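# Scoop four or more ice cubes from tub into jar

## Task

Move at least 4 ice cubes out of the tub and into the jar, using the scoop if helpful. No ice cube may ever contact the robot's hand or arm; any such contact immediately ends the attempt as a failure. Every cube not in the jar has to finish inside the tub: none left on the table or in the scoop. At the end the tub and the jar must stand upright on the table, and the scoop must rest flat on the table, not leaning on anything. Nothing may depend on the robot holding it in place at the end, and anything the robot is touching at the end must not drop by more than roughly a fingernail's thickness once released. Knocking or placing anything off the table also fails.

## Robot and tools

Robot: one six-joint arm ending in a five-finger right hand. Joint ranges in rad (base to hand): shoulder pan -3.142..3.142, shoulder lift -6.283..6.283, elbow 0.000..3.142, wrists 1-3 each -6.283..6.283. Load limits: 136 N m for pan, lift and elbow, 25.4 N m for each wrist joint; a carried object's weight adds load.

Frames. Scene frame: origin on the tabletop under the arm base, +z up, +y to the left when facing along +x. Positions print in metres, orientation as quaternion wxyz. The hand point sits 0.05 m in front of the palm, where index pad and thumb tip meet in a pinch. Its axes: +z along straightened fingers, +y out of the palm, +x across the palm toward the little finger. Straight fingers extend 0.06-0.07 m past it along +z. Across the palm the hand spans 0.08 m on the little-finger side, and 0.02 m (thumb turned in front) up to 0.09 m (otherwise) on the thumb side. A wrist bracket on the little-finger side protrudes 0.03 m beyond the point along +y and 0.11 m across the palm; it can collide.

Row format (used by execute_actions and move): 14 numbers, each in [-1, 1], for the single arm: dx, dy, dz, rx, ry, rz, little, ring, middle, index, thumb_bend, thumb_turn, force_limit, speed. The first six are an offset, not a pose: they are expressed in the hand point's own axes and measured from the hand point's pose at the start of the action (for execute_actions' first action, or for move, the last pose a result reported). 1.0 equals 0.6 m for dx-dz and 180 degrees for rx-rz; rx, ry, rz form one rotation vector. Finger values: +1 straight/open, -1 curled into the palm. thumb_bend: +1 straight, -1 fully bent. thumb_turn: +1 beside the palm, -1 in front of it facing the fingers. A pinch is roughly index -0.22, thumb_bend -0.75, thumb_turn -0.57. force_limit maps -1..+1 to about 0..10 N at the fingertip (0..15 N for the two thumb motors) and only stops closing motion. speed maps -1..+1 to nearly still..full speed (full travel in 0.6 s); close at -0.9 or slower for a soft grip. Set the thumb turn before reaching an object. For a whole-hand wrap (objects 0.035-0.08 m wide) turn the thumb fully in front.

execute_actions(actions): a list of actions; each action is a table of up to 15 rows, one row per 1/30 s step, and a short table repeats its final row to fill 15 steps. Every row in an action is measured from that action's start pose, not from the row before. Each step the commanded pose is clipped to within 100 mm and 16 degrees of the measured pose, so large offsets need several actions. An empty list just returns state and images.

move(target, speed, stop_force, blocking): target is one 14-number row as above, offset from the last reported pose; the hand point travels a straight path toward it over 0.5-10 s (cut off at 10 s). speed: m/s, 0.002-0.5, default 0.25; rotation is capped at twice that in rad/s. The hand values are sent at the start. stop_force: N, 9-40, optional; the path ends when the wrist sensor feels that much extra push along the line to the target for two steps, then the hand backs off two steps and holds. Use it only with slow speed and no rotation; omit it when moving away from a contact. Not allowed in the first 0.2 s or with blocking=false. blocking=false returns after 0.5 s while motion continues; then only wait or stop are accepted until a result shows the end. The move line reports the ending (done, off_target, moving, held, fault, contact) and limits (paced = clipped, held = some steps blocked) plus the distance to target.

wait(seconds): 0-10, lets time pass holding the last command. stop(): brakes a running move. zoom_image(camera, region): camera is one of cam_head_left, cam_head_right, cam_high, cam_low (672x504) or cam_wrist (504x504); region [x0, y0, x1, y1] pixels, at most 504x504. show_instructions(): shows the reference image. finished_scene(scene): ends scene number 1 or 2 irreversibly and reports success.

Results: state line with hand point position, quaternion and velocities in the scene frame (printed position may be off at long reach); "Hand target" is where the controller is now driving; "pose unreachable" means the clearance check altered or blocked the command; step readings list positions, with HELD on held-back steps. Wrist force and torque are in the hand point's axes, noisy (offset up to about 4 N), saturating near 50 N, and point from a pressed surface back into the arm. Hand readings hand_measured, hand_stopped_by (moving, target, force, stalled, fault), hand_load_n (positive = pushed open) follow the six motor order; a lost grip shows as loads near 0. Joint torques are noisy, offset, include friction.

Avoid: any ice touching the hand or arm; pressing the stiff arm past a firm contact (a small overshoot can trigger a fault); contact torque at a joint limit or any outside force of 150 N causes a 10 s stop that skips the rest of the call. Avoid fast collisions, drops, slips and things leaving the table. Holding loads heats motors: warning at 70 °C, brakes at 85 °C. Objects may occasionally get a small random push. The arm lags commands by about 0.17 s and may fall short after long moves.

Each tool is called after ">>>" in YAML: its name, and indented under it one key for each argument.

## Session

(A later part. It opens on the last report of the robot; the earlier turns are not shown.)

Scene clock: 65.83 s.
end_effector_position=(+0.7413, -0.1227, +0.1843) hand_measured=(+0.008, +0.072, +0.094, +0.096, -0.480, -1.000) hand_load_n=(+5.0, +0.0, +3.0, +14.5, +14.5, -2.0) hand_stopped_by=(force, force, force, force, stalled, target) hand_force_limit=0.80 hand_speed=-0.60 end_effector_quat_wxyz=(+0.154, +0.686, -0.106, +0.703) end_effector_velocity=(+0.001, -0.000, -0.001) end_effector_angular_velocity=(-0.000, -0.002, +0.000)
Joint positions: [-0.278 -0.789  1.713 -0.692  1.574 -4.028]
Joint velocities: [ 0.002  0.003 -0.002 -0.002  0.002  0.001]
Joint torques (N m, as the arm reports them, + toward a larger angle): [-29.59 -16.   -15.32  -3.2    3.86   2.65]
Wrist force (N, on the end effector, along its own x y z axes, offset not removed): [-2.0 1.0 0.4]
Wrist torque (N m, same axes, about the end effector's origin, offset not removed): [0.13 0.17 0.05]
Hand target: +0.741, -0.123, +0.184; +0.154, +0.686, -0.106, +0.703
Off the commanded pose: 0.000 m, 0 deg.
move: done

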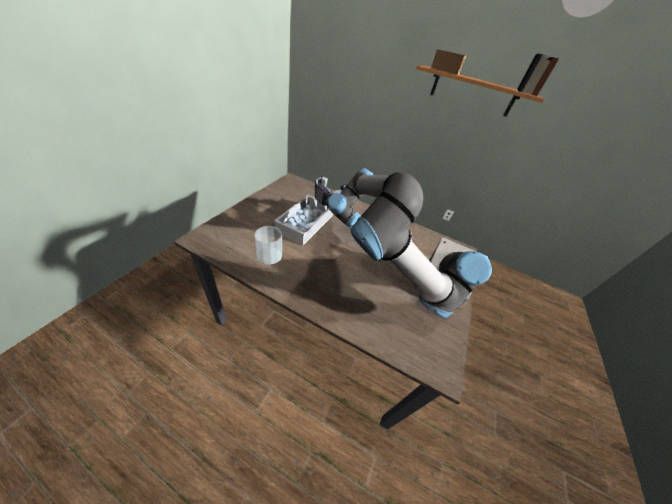

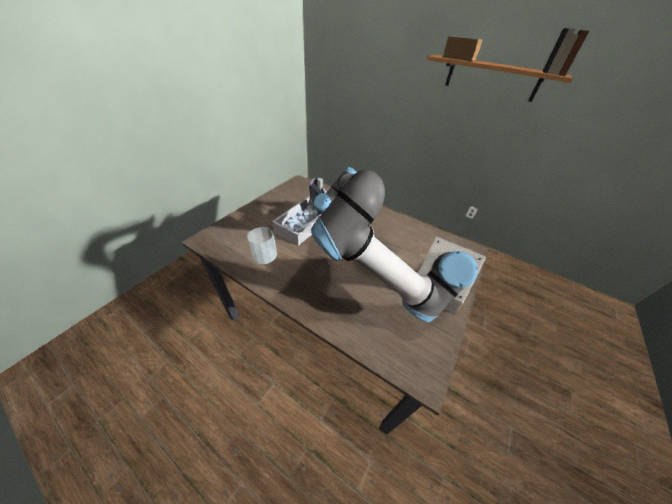

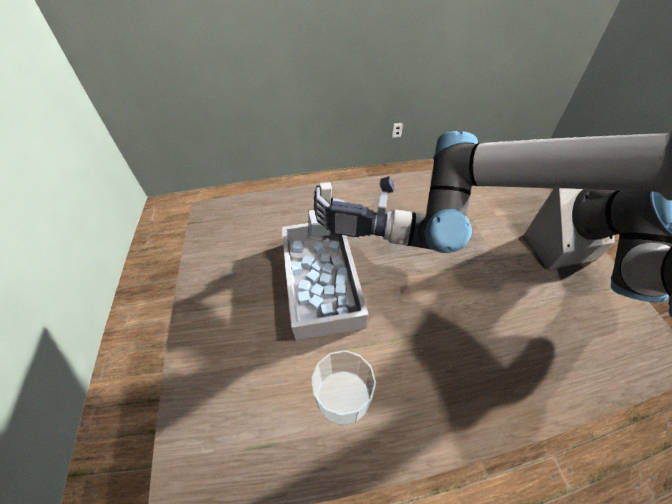

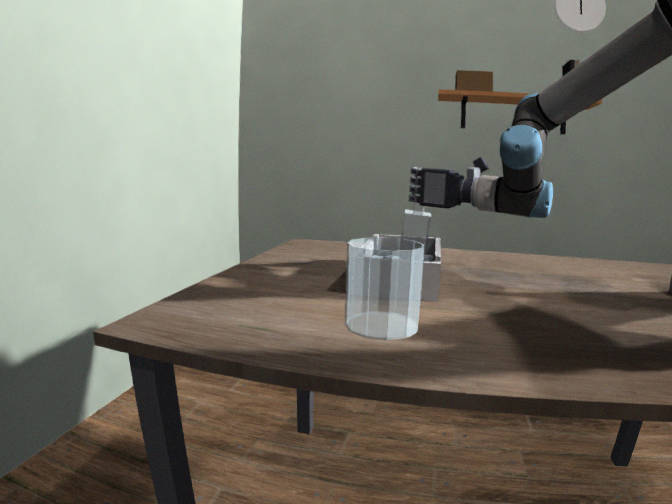

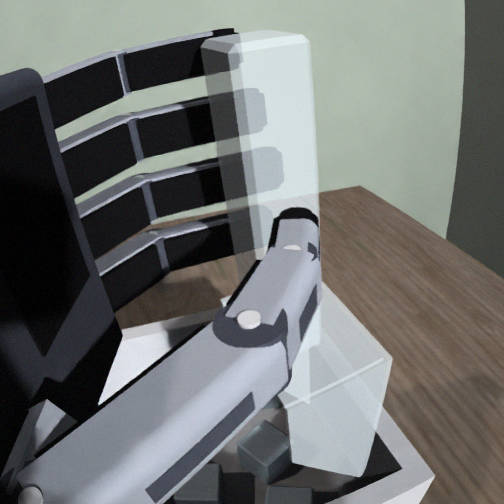

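>>> move:
  target: [-0.017,0,0,0,0,0,-0.7,-0.7,-0.7,-0.7,-0.5,-1,0.8,-0.6]
  speed: 0.02

>>> move:
  target: [-0.007,0.03,0.015,0,-0.075,0.148,-0.7,-0.7,-0.7,-0.7,-0.5,-1,0.8,-0.6]
  speed: 0.08

>>> move:
  target: [-0.03,0.013,0.007,0,-0.045,0.089,-0.7,-0.7,-0.7,-0.7,-0.5,-1,0.8,-0.6]
  speed: 0.06

>>> move:
  target: [-0.038,0.033,0.017,0,-0.045,0.089,-0.7,-0.7,-0.7,-0.7,-0.5,-1,0.8,-0.6]
  speed: 0.06

>>> zoom_image:
  camera: "cam_high"
  region: [250, 150, 430, 340]

Scene clock: 84.00 s.
end_effector_position=(+0.7414, -0.1234, +0.1742) hand_measured=(+0.008, +0.072, +0.094, +0.096, -0.480, -1.000) hand_load_n=(+5.5, +0.0, +3.5, +14.5, +13.5, -2.0) hand_stopped_by=(force, force, force, force, stalled, target) hand_force_limit=0.80 hand_speed=-0.60 end_effector_quat_wxyz=(+0.154, +0.686, -0.106, +0.703) end_effector_velocity=(-0.001, -0.001, -0.002) end_effector_angular_velocity=(+0.002, +0.001, -0.002)
Joint positions: [-0.265 -0.775  1.713 -0.706  1.586 -4.025]
Joint velocities: [ 0.002  0.003  0.    -0.002  0.002  0.002]
Joint torques (N m, as the arm reports them, + toward a larger angle): [-30.62 -16.65 -17.77  -2.97   3.92   2.37]
Wrist force (N, on the end effector, along its own x y z axes, offset not removed): [0.0 1.3 -0.5]
Wrist torque (N m, same axes, about the end effector's origin, offset not removed): [0.21 -0.12 0.23]
Hand target: +0.741, -0.123, +0.174; +0.154, +0.686, -0.106, +0.703
Off the commanded pose: 0.000 m, 0 deg.
move: done

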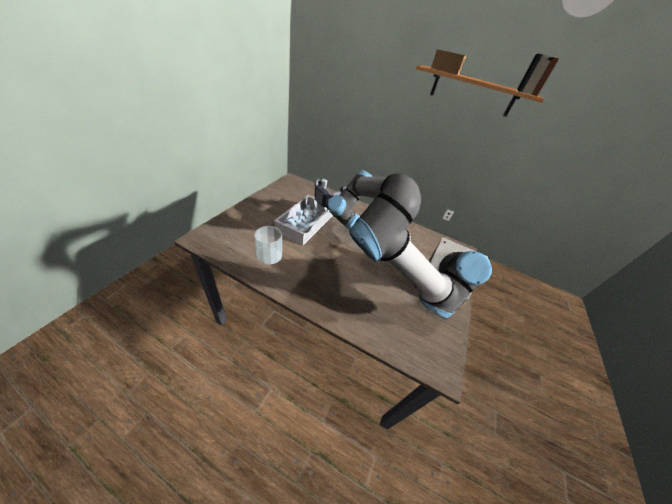

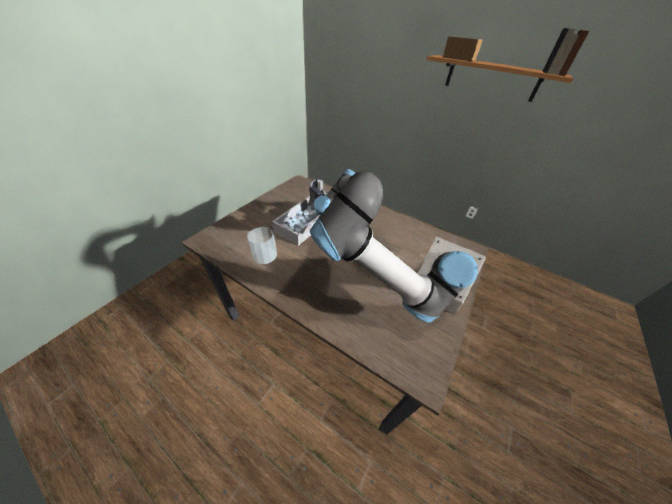

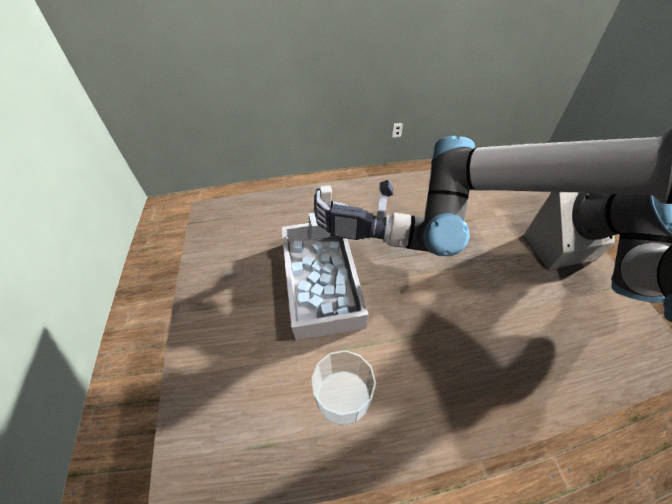

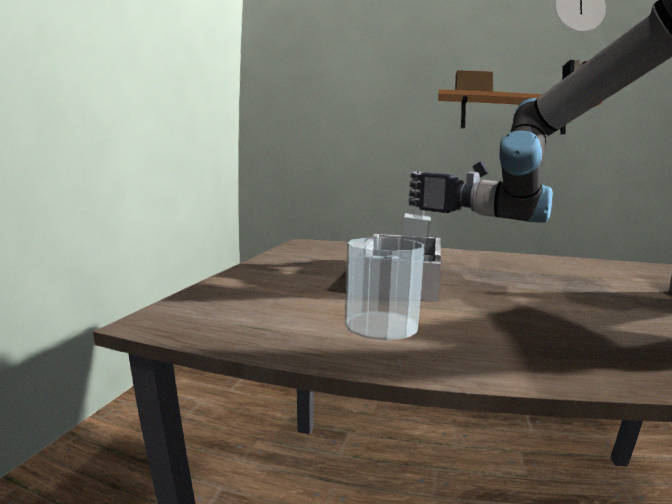

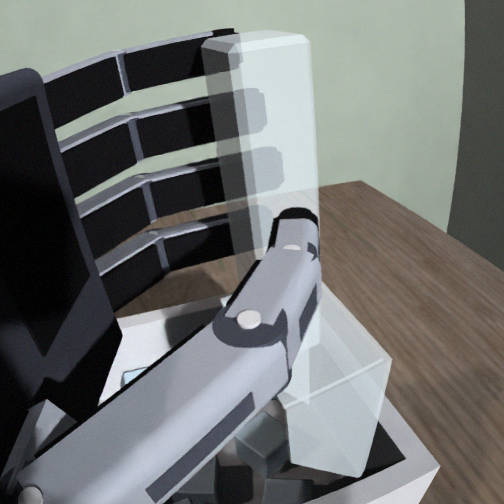

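Scene clock: 87.57 s.
end_effector_position=(+0.7433, -0.1438, +0.1714) hand_measured=(+0.008, +0.072, +0.094, +0.096, -0.480, -1.000) hand_load_n=(+3.0, +1.0, +7.5, +14.5, +11.5, -6.0) hand_stopped_by=(force, force, force, force, stalled, target) hand_force_limit=0.80 hand_speed=-0.60 end_effector_quat_wxyz=(-0.025, +0.721, -0.278, +0.635) end_effector_velocity=(-0.000, -0.000, -0.000) end_effector_angular_velocity=(+0.005, +0.001, -0.000)
Joint positions: [-0.429 -0.756  1.614 -0.468  1.25  -3.632]
Joint velocities: [-0.002  0.001 -0.001  0.003 -0.004  0.003]
Joint torques (N m, as the arm reports them, + toward a larger angle): [-31.33   1.81  -6.54   7.34  -5.7    4.09]
Wrist force (N, on the end effector, along its own x y z axes, offset not removed): [27.8 -13.7 -4.3]
Wrist torque (N m, same axes, about the end effector's origin, offset not removed): [0.21 0.03 0.00]
Hand target: +0.743, -0.144, +0.171; -0.025, +0.721, -0.278, +0.634
Off the commanded pose: 0.000 m, 0 deg.
move: done

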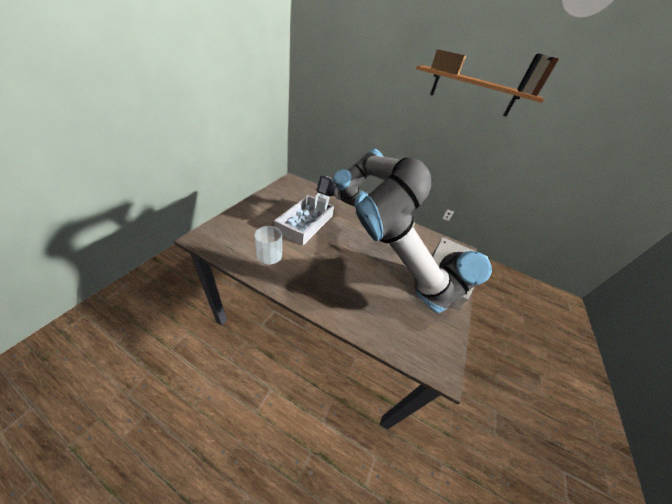

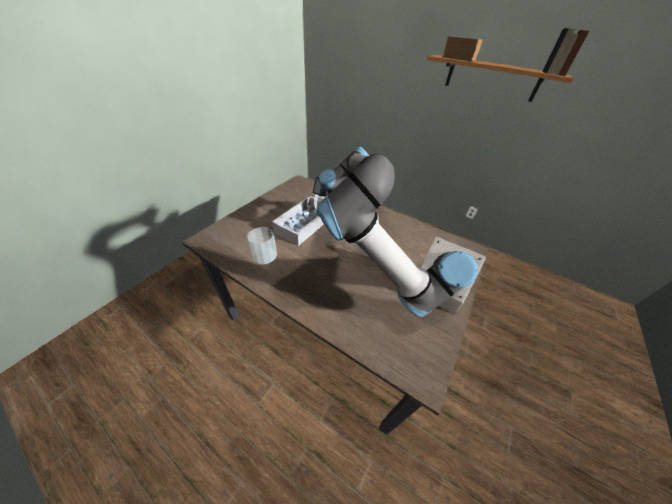

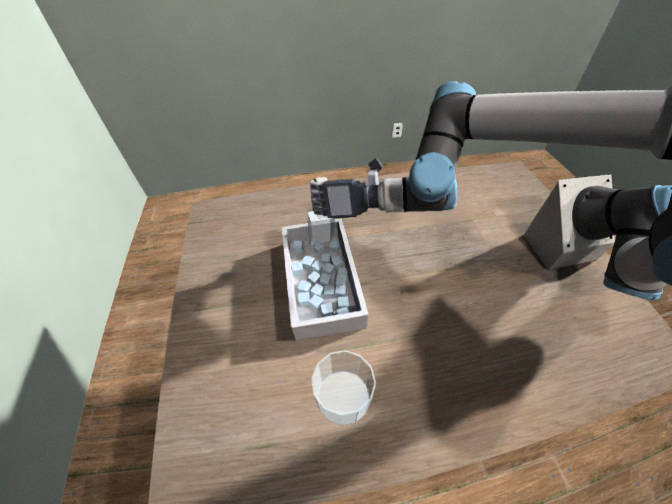

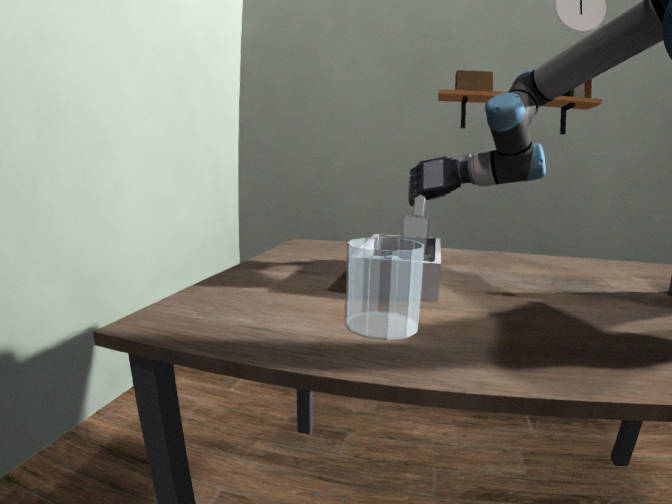

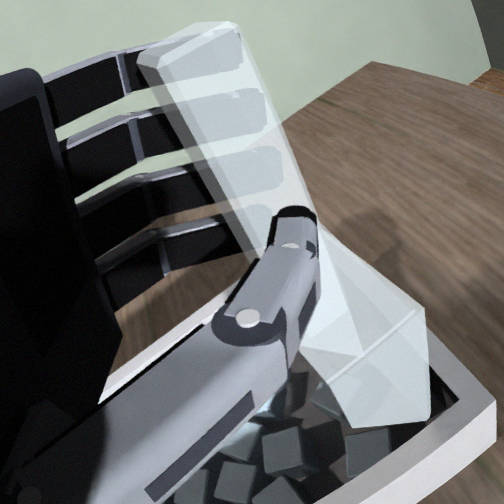

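Scene clock: 90.47 s.
end_effector_position=(+0.7436, -0.1440, +0.1515) hand_measured=(+0.008, +0.072, +0.094, +0.096, -0.480, -1.000) hand_load_n=(+2.5, +0.0, +4.0, +7.5, +16.5, -9.0) hand_stopped_by=(force, force, force, force, stalled, target) hand_force_limit=0.80 hand_speed=-0.60 end_effector_quat_wxyz=(-0.132, +0.718, -0.373, +0.573) end_effector_velocity=(+0.000, +0.001, -0.001) end_effector_angular_velocity=(+0.008, +0.002, +0.002)
Joint positions: [-0.49  -0.697  1.548 -0.394  1.063 -3.403]
Joint velocities: [-0.001  0.002 -0.003  0.002 -0.006  0.005]
Joint torques (N m, as the arm reports them, + toward a larger angle): [-24.29   6.8   -4.21   7.57  -6.92   5.24]
Wrist force (N, on the end effector, along its own x y z axes, offset not removed): [32.5 -23.3 -12.5]
Wrist torque (N m, same axes, about the end effector's origin, offset not removed): [-0.50 -0.44 -1.17]
Hand target: +0.744, -0.144, +0.151; -0.133, +0.718, -0.373, +0.573
Off the commanded pose: 0.000 m, 0 deg.
move: done

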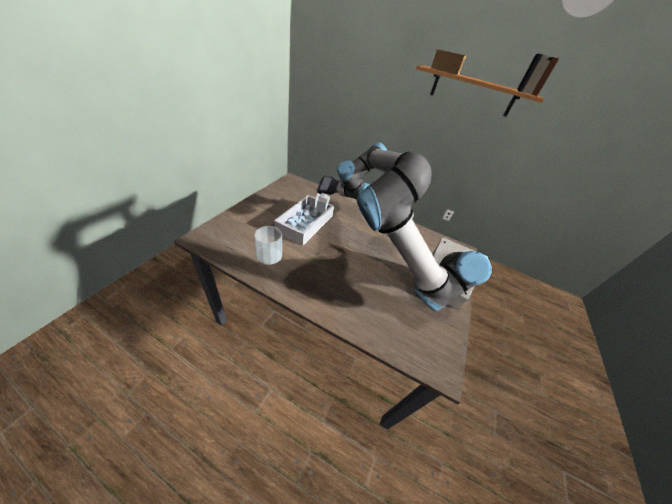

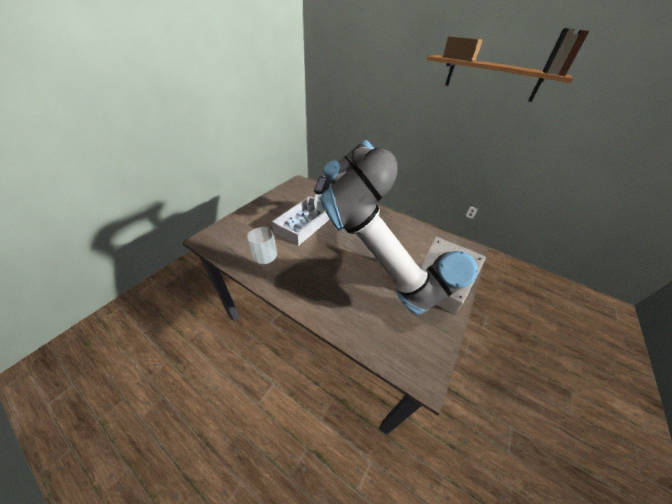

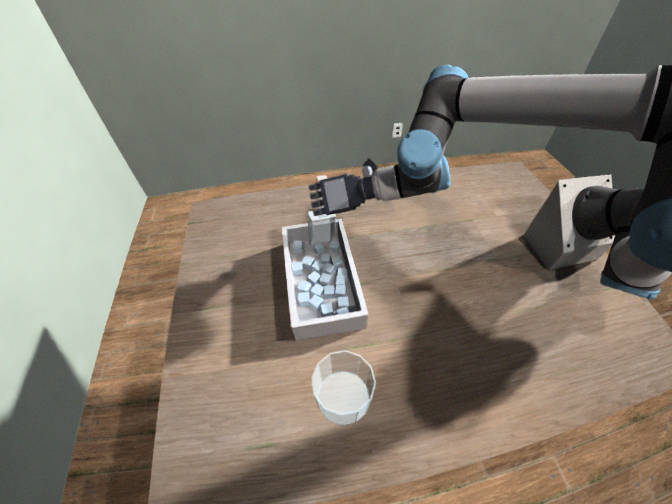

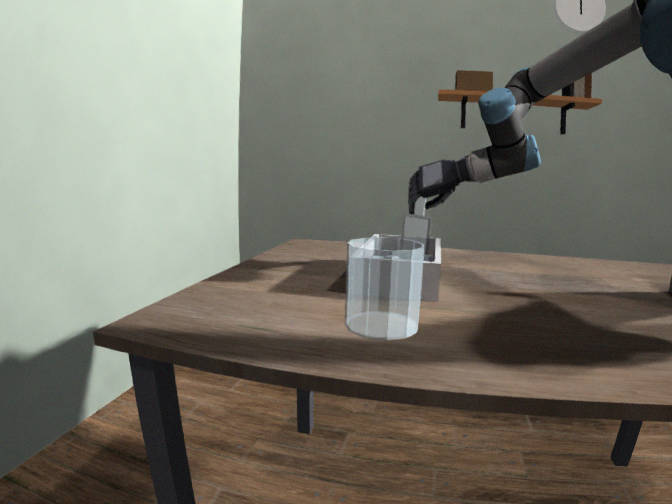

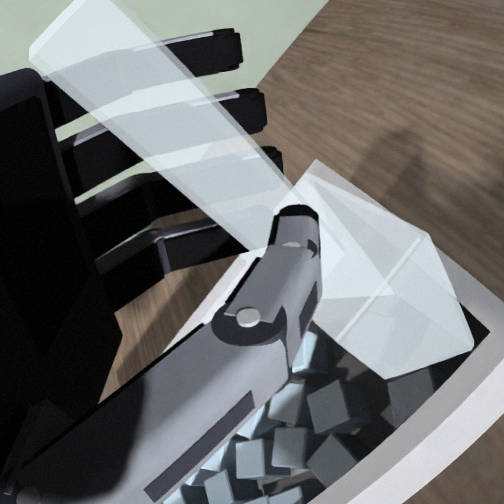

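Scene clock: 101.50 s.
end_effector_position=(+0.7453, -0.1453, +0.1444) hand_measured=(+0.008, +0.072, +0.094, +0.094, -0.476, -1.000) hand_load_n=(+5.5, +0.0, +2.0, -2.0, +22.0, -7.5) hand_stopped_by=(force, force, force, force, stalled, target) hand_force_limit=0.80 hand_speed=-0.60 end_effector_quat_wxyz=(-0.167, +0.711, -0.401, +0.552) end_effector_velocity=(+0.000, +0.000, -0.000) end_effector_angular_velocity=(-0.001, +0.000, +0.000)
Joint positions: [-0.507 -0.668  1.525 -0.389  1.007 -3.324]
Joint velocities: [ 0.    -0.     0.     0.     0.001 -0.001]
Joint torques (N m, as the arm reports them, + toward a larger angle): [-0.64 -0.97 11.11 10.61 -9.43  2.28]
Wrist force (N, on the end effector, along its own x y z axes, offset not removed): [50.0 -46.6 -22.8]
Wrist torque (N m, same axes, about the end effector's origin, offset not removed): [-0.83 1.26 -2.81]
Hand target: +0.744, -0.144, +0.141; -0.168, +0.713, -0.403, +0.550
Off the commanded pose: 0.025 m, 12 deg.
TORQUE FAULT: the external load on joint 4 (wrist 1) reached its load limit, and the arm stopped for 10 seconds. That time counts as 20 of the actions that you can send in this scene. The arm's remaining commands of this call were not run. The arm holds where it stopped, with its grip as last carried out, and accepts commands again: back off and push less far. The arm stops again, at the same cost, whenever a joint's load reaches its limit.
move: fault

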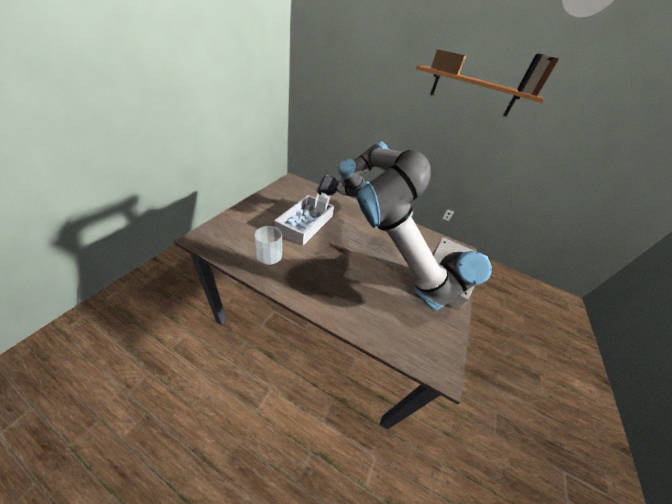

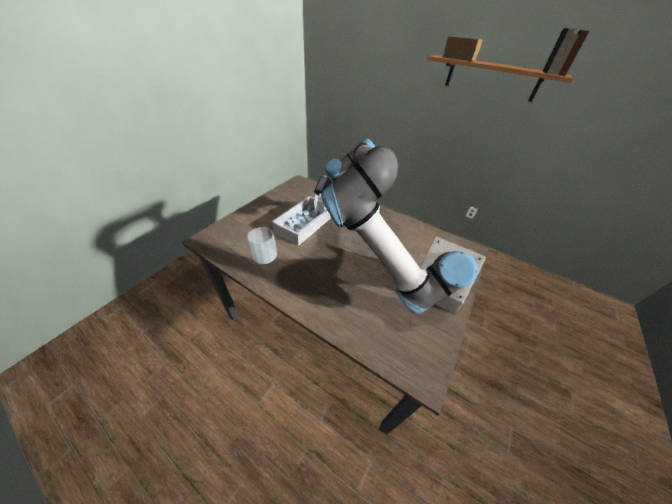

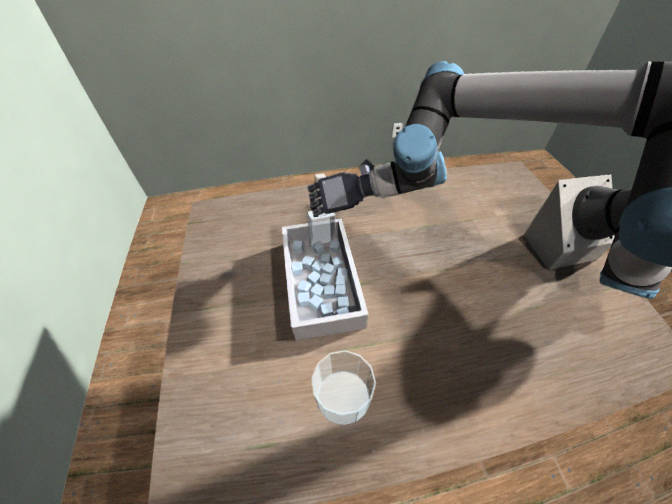

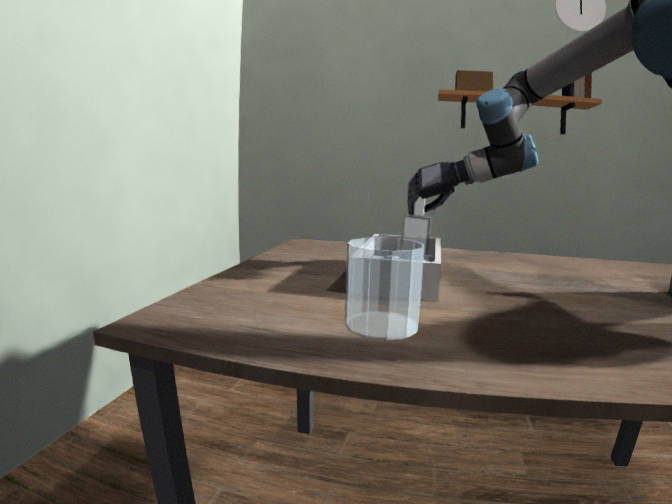

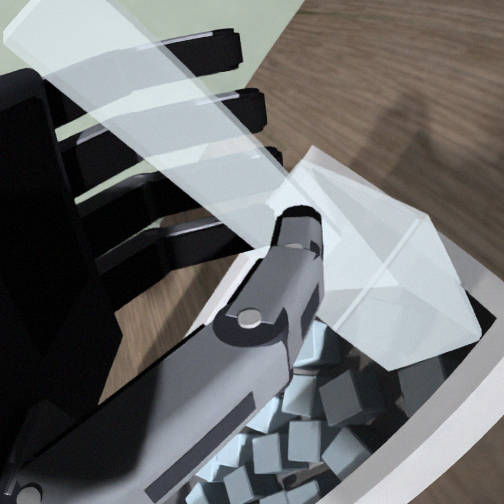

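Region (250, 150, 430, 340) of cam_high's 672x504 image, scaled by 2.653, with more detail than that image has; it fills the left 477 columns of this view, and the rest is white.

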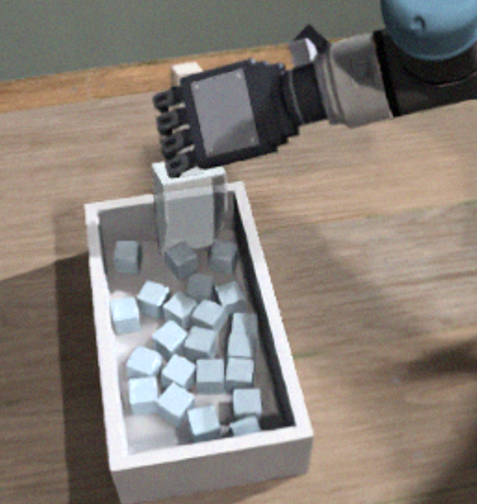

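>>> move:
  target: [0.027,-0.028,-0.014,0,0.112,-0.223,0.15,0.2,0.2,0.2,-0.42,-1,0.8,-0.6]
  speed: 0.08

>>> zoom_image:
  camera: "cam_head_left"
  region: [260, 150, 380, 250]

Scene clock: 114.97 s.
end_effector_position=(+0.7451, -0.1451, +0.1693) hand_measured=(+0.150, +0.200, +0.200, +0.200, -0.416, -1.000) hand_load_n=(+0.0, +0.0, +0.0, +0.0, +0.0, +0.0) hand_stopped_by=(target, target, target, target, target, target) hand_force_limit=0.80 hand_speed=-0.60 end_effector_quat_wxyz=(+0.102, +0.700, -0.157, +0.690) end_effector_velocity=(-0.000, -0.001, +0.001) end_effector_angular_velocity=(-0.006, -0.002, -0.001)
Joint positions: [-0.323 -0.748  1.679 -0.652  1.487 -3.906]
Joint velocities: [-0.     0.     0.001 -0.004  0.004 -0.004]
Joint torques (N m, as the arm reports them, + toward a larger angle): [-29.68 -16.96  -3.74  -2.84   3.49  -2.63]
Wrist force (N, on the end effector, along its own x y z axes, offset not removed): [1.2 2.8 1.4]
Wrist torque (N m, same axes, about the end effector's origin, offset not removed): [0.23 -0.12 0.20]
Hand target: +0.745, -0.145, +0.169; +0.103, +0.700, -0.156, +0.690
Off the commanded pose: 0.000 m, 0 deg.
move: done

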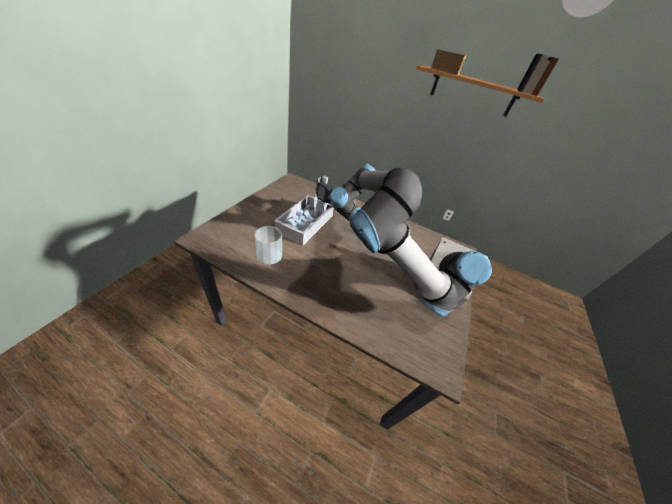

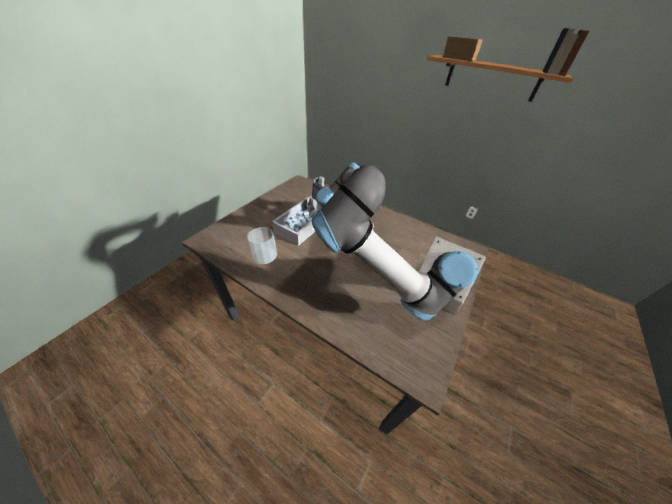

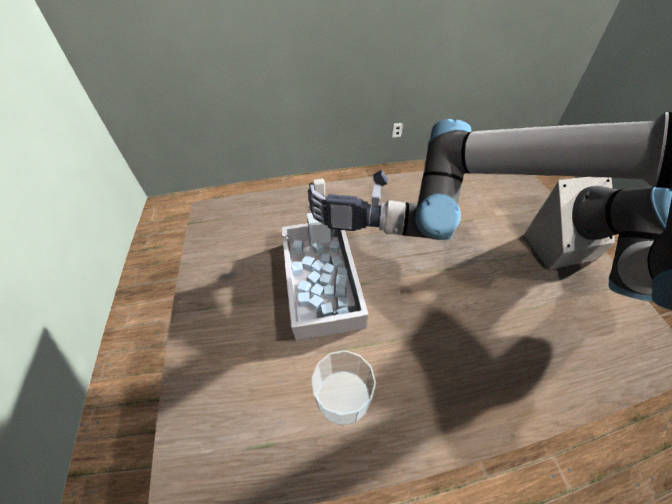

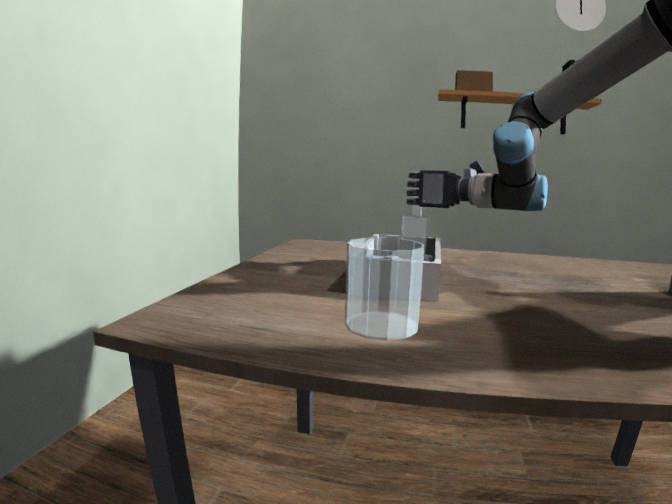

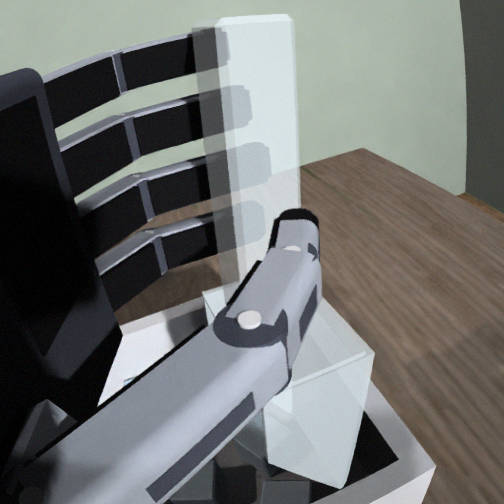

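Region (260, 150, 380, 250) of cam_head_left's 672x504 image, scaled by 4.200, with more detail than that image has.

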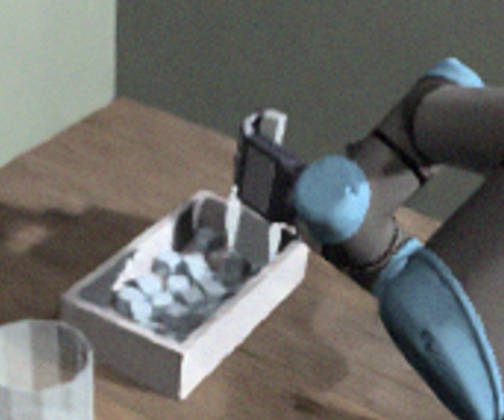

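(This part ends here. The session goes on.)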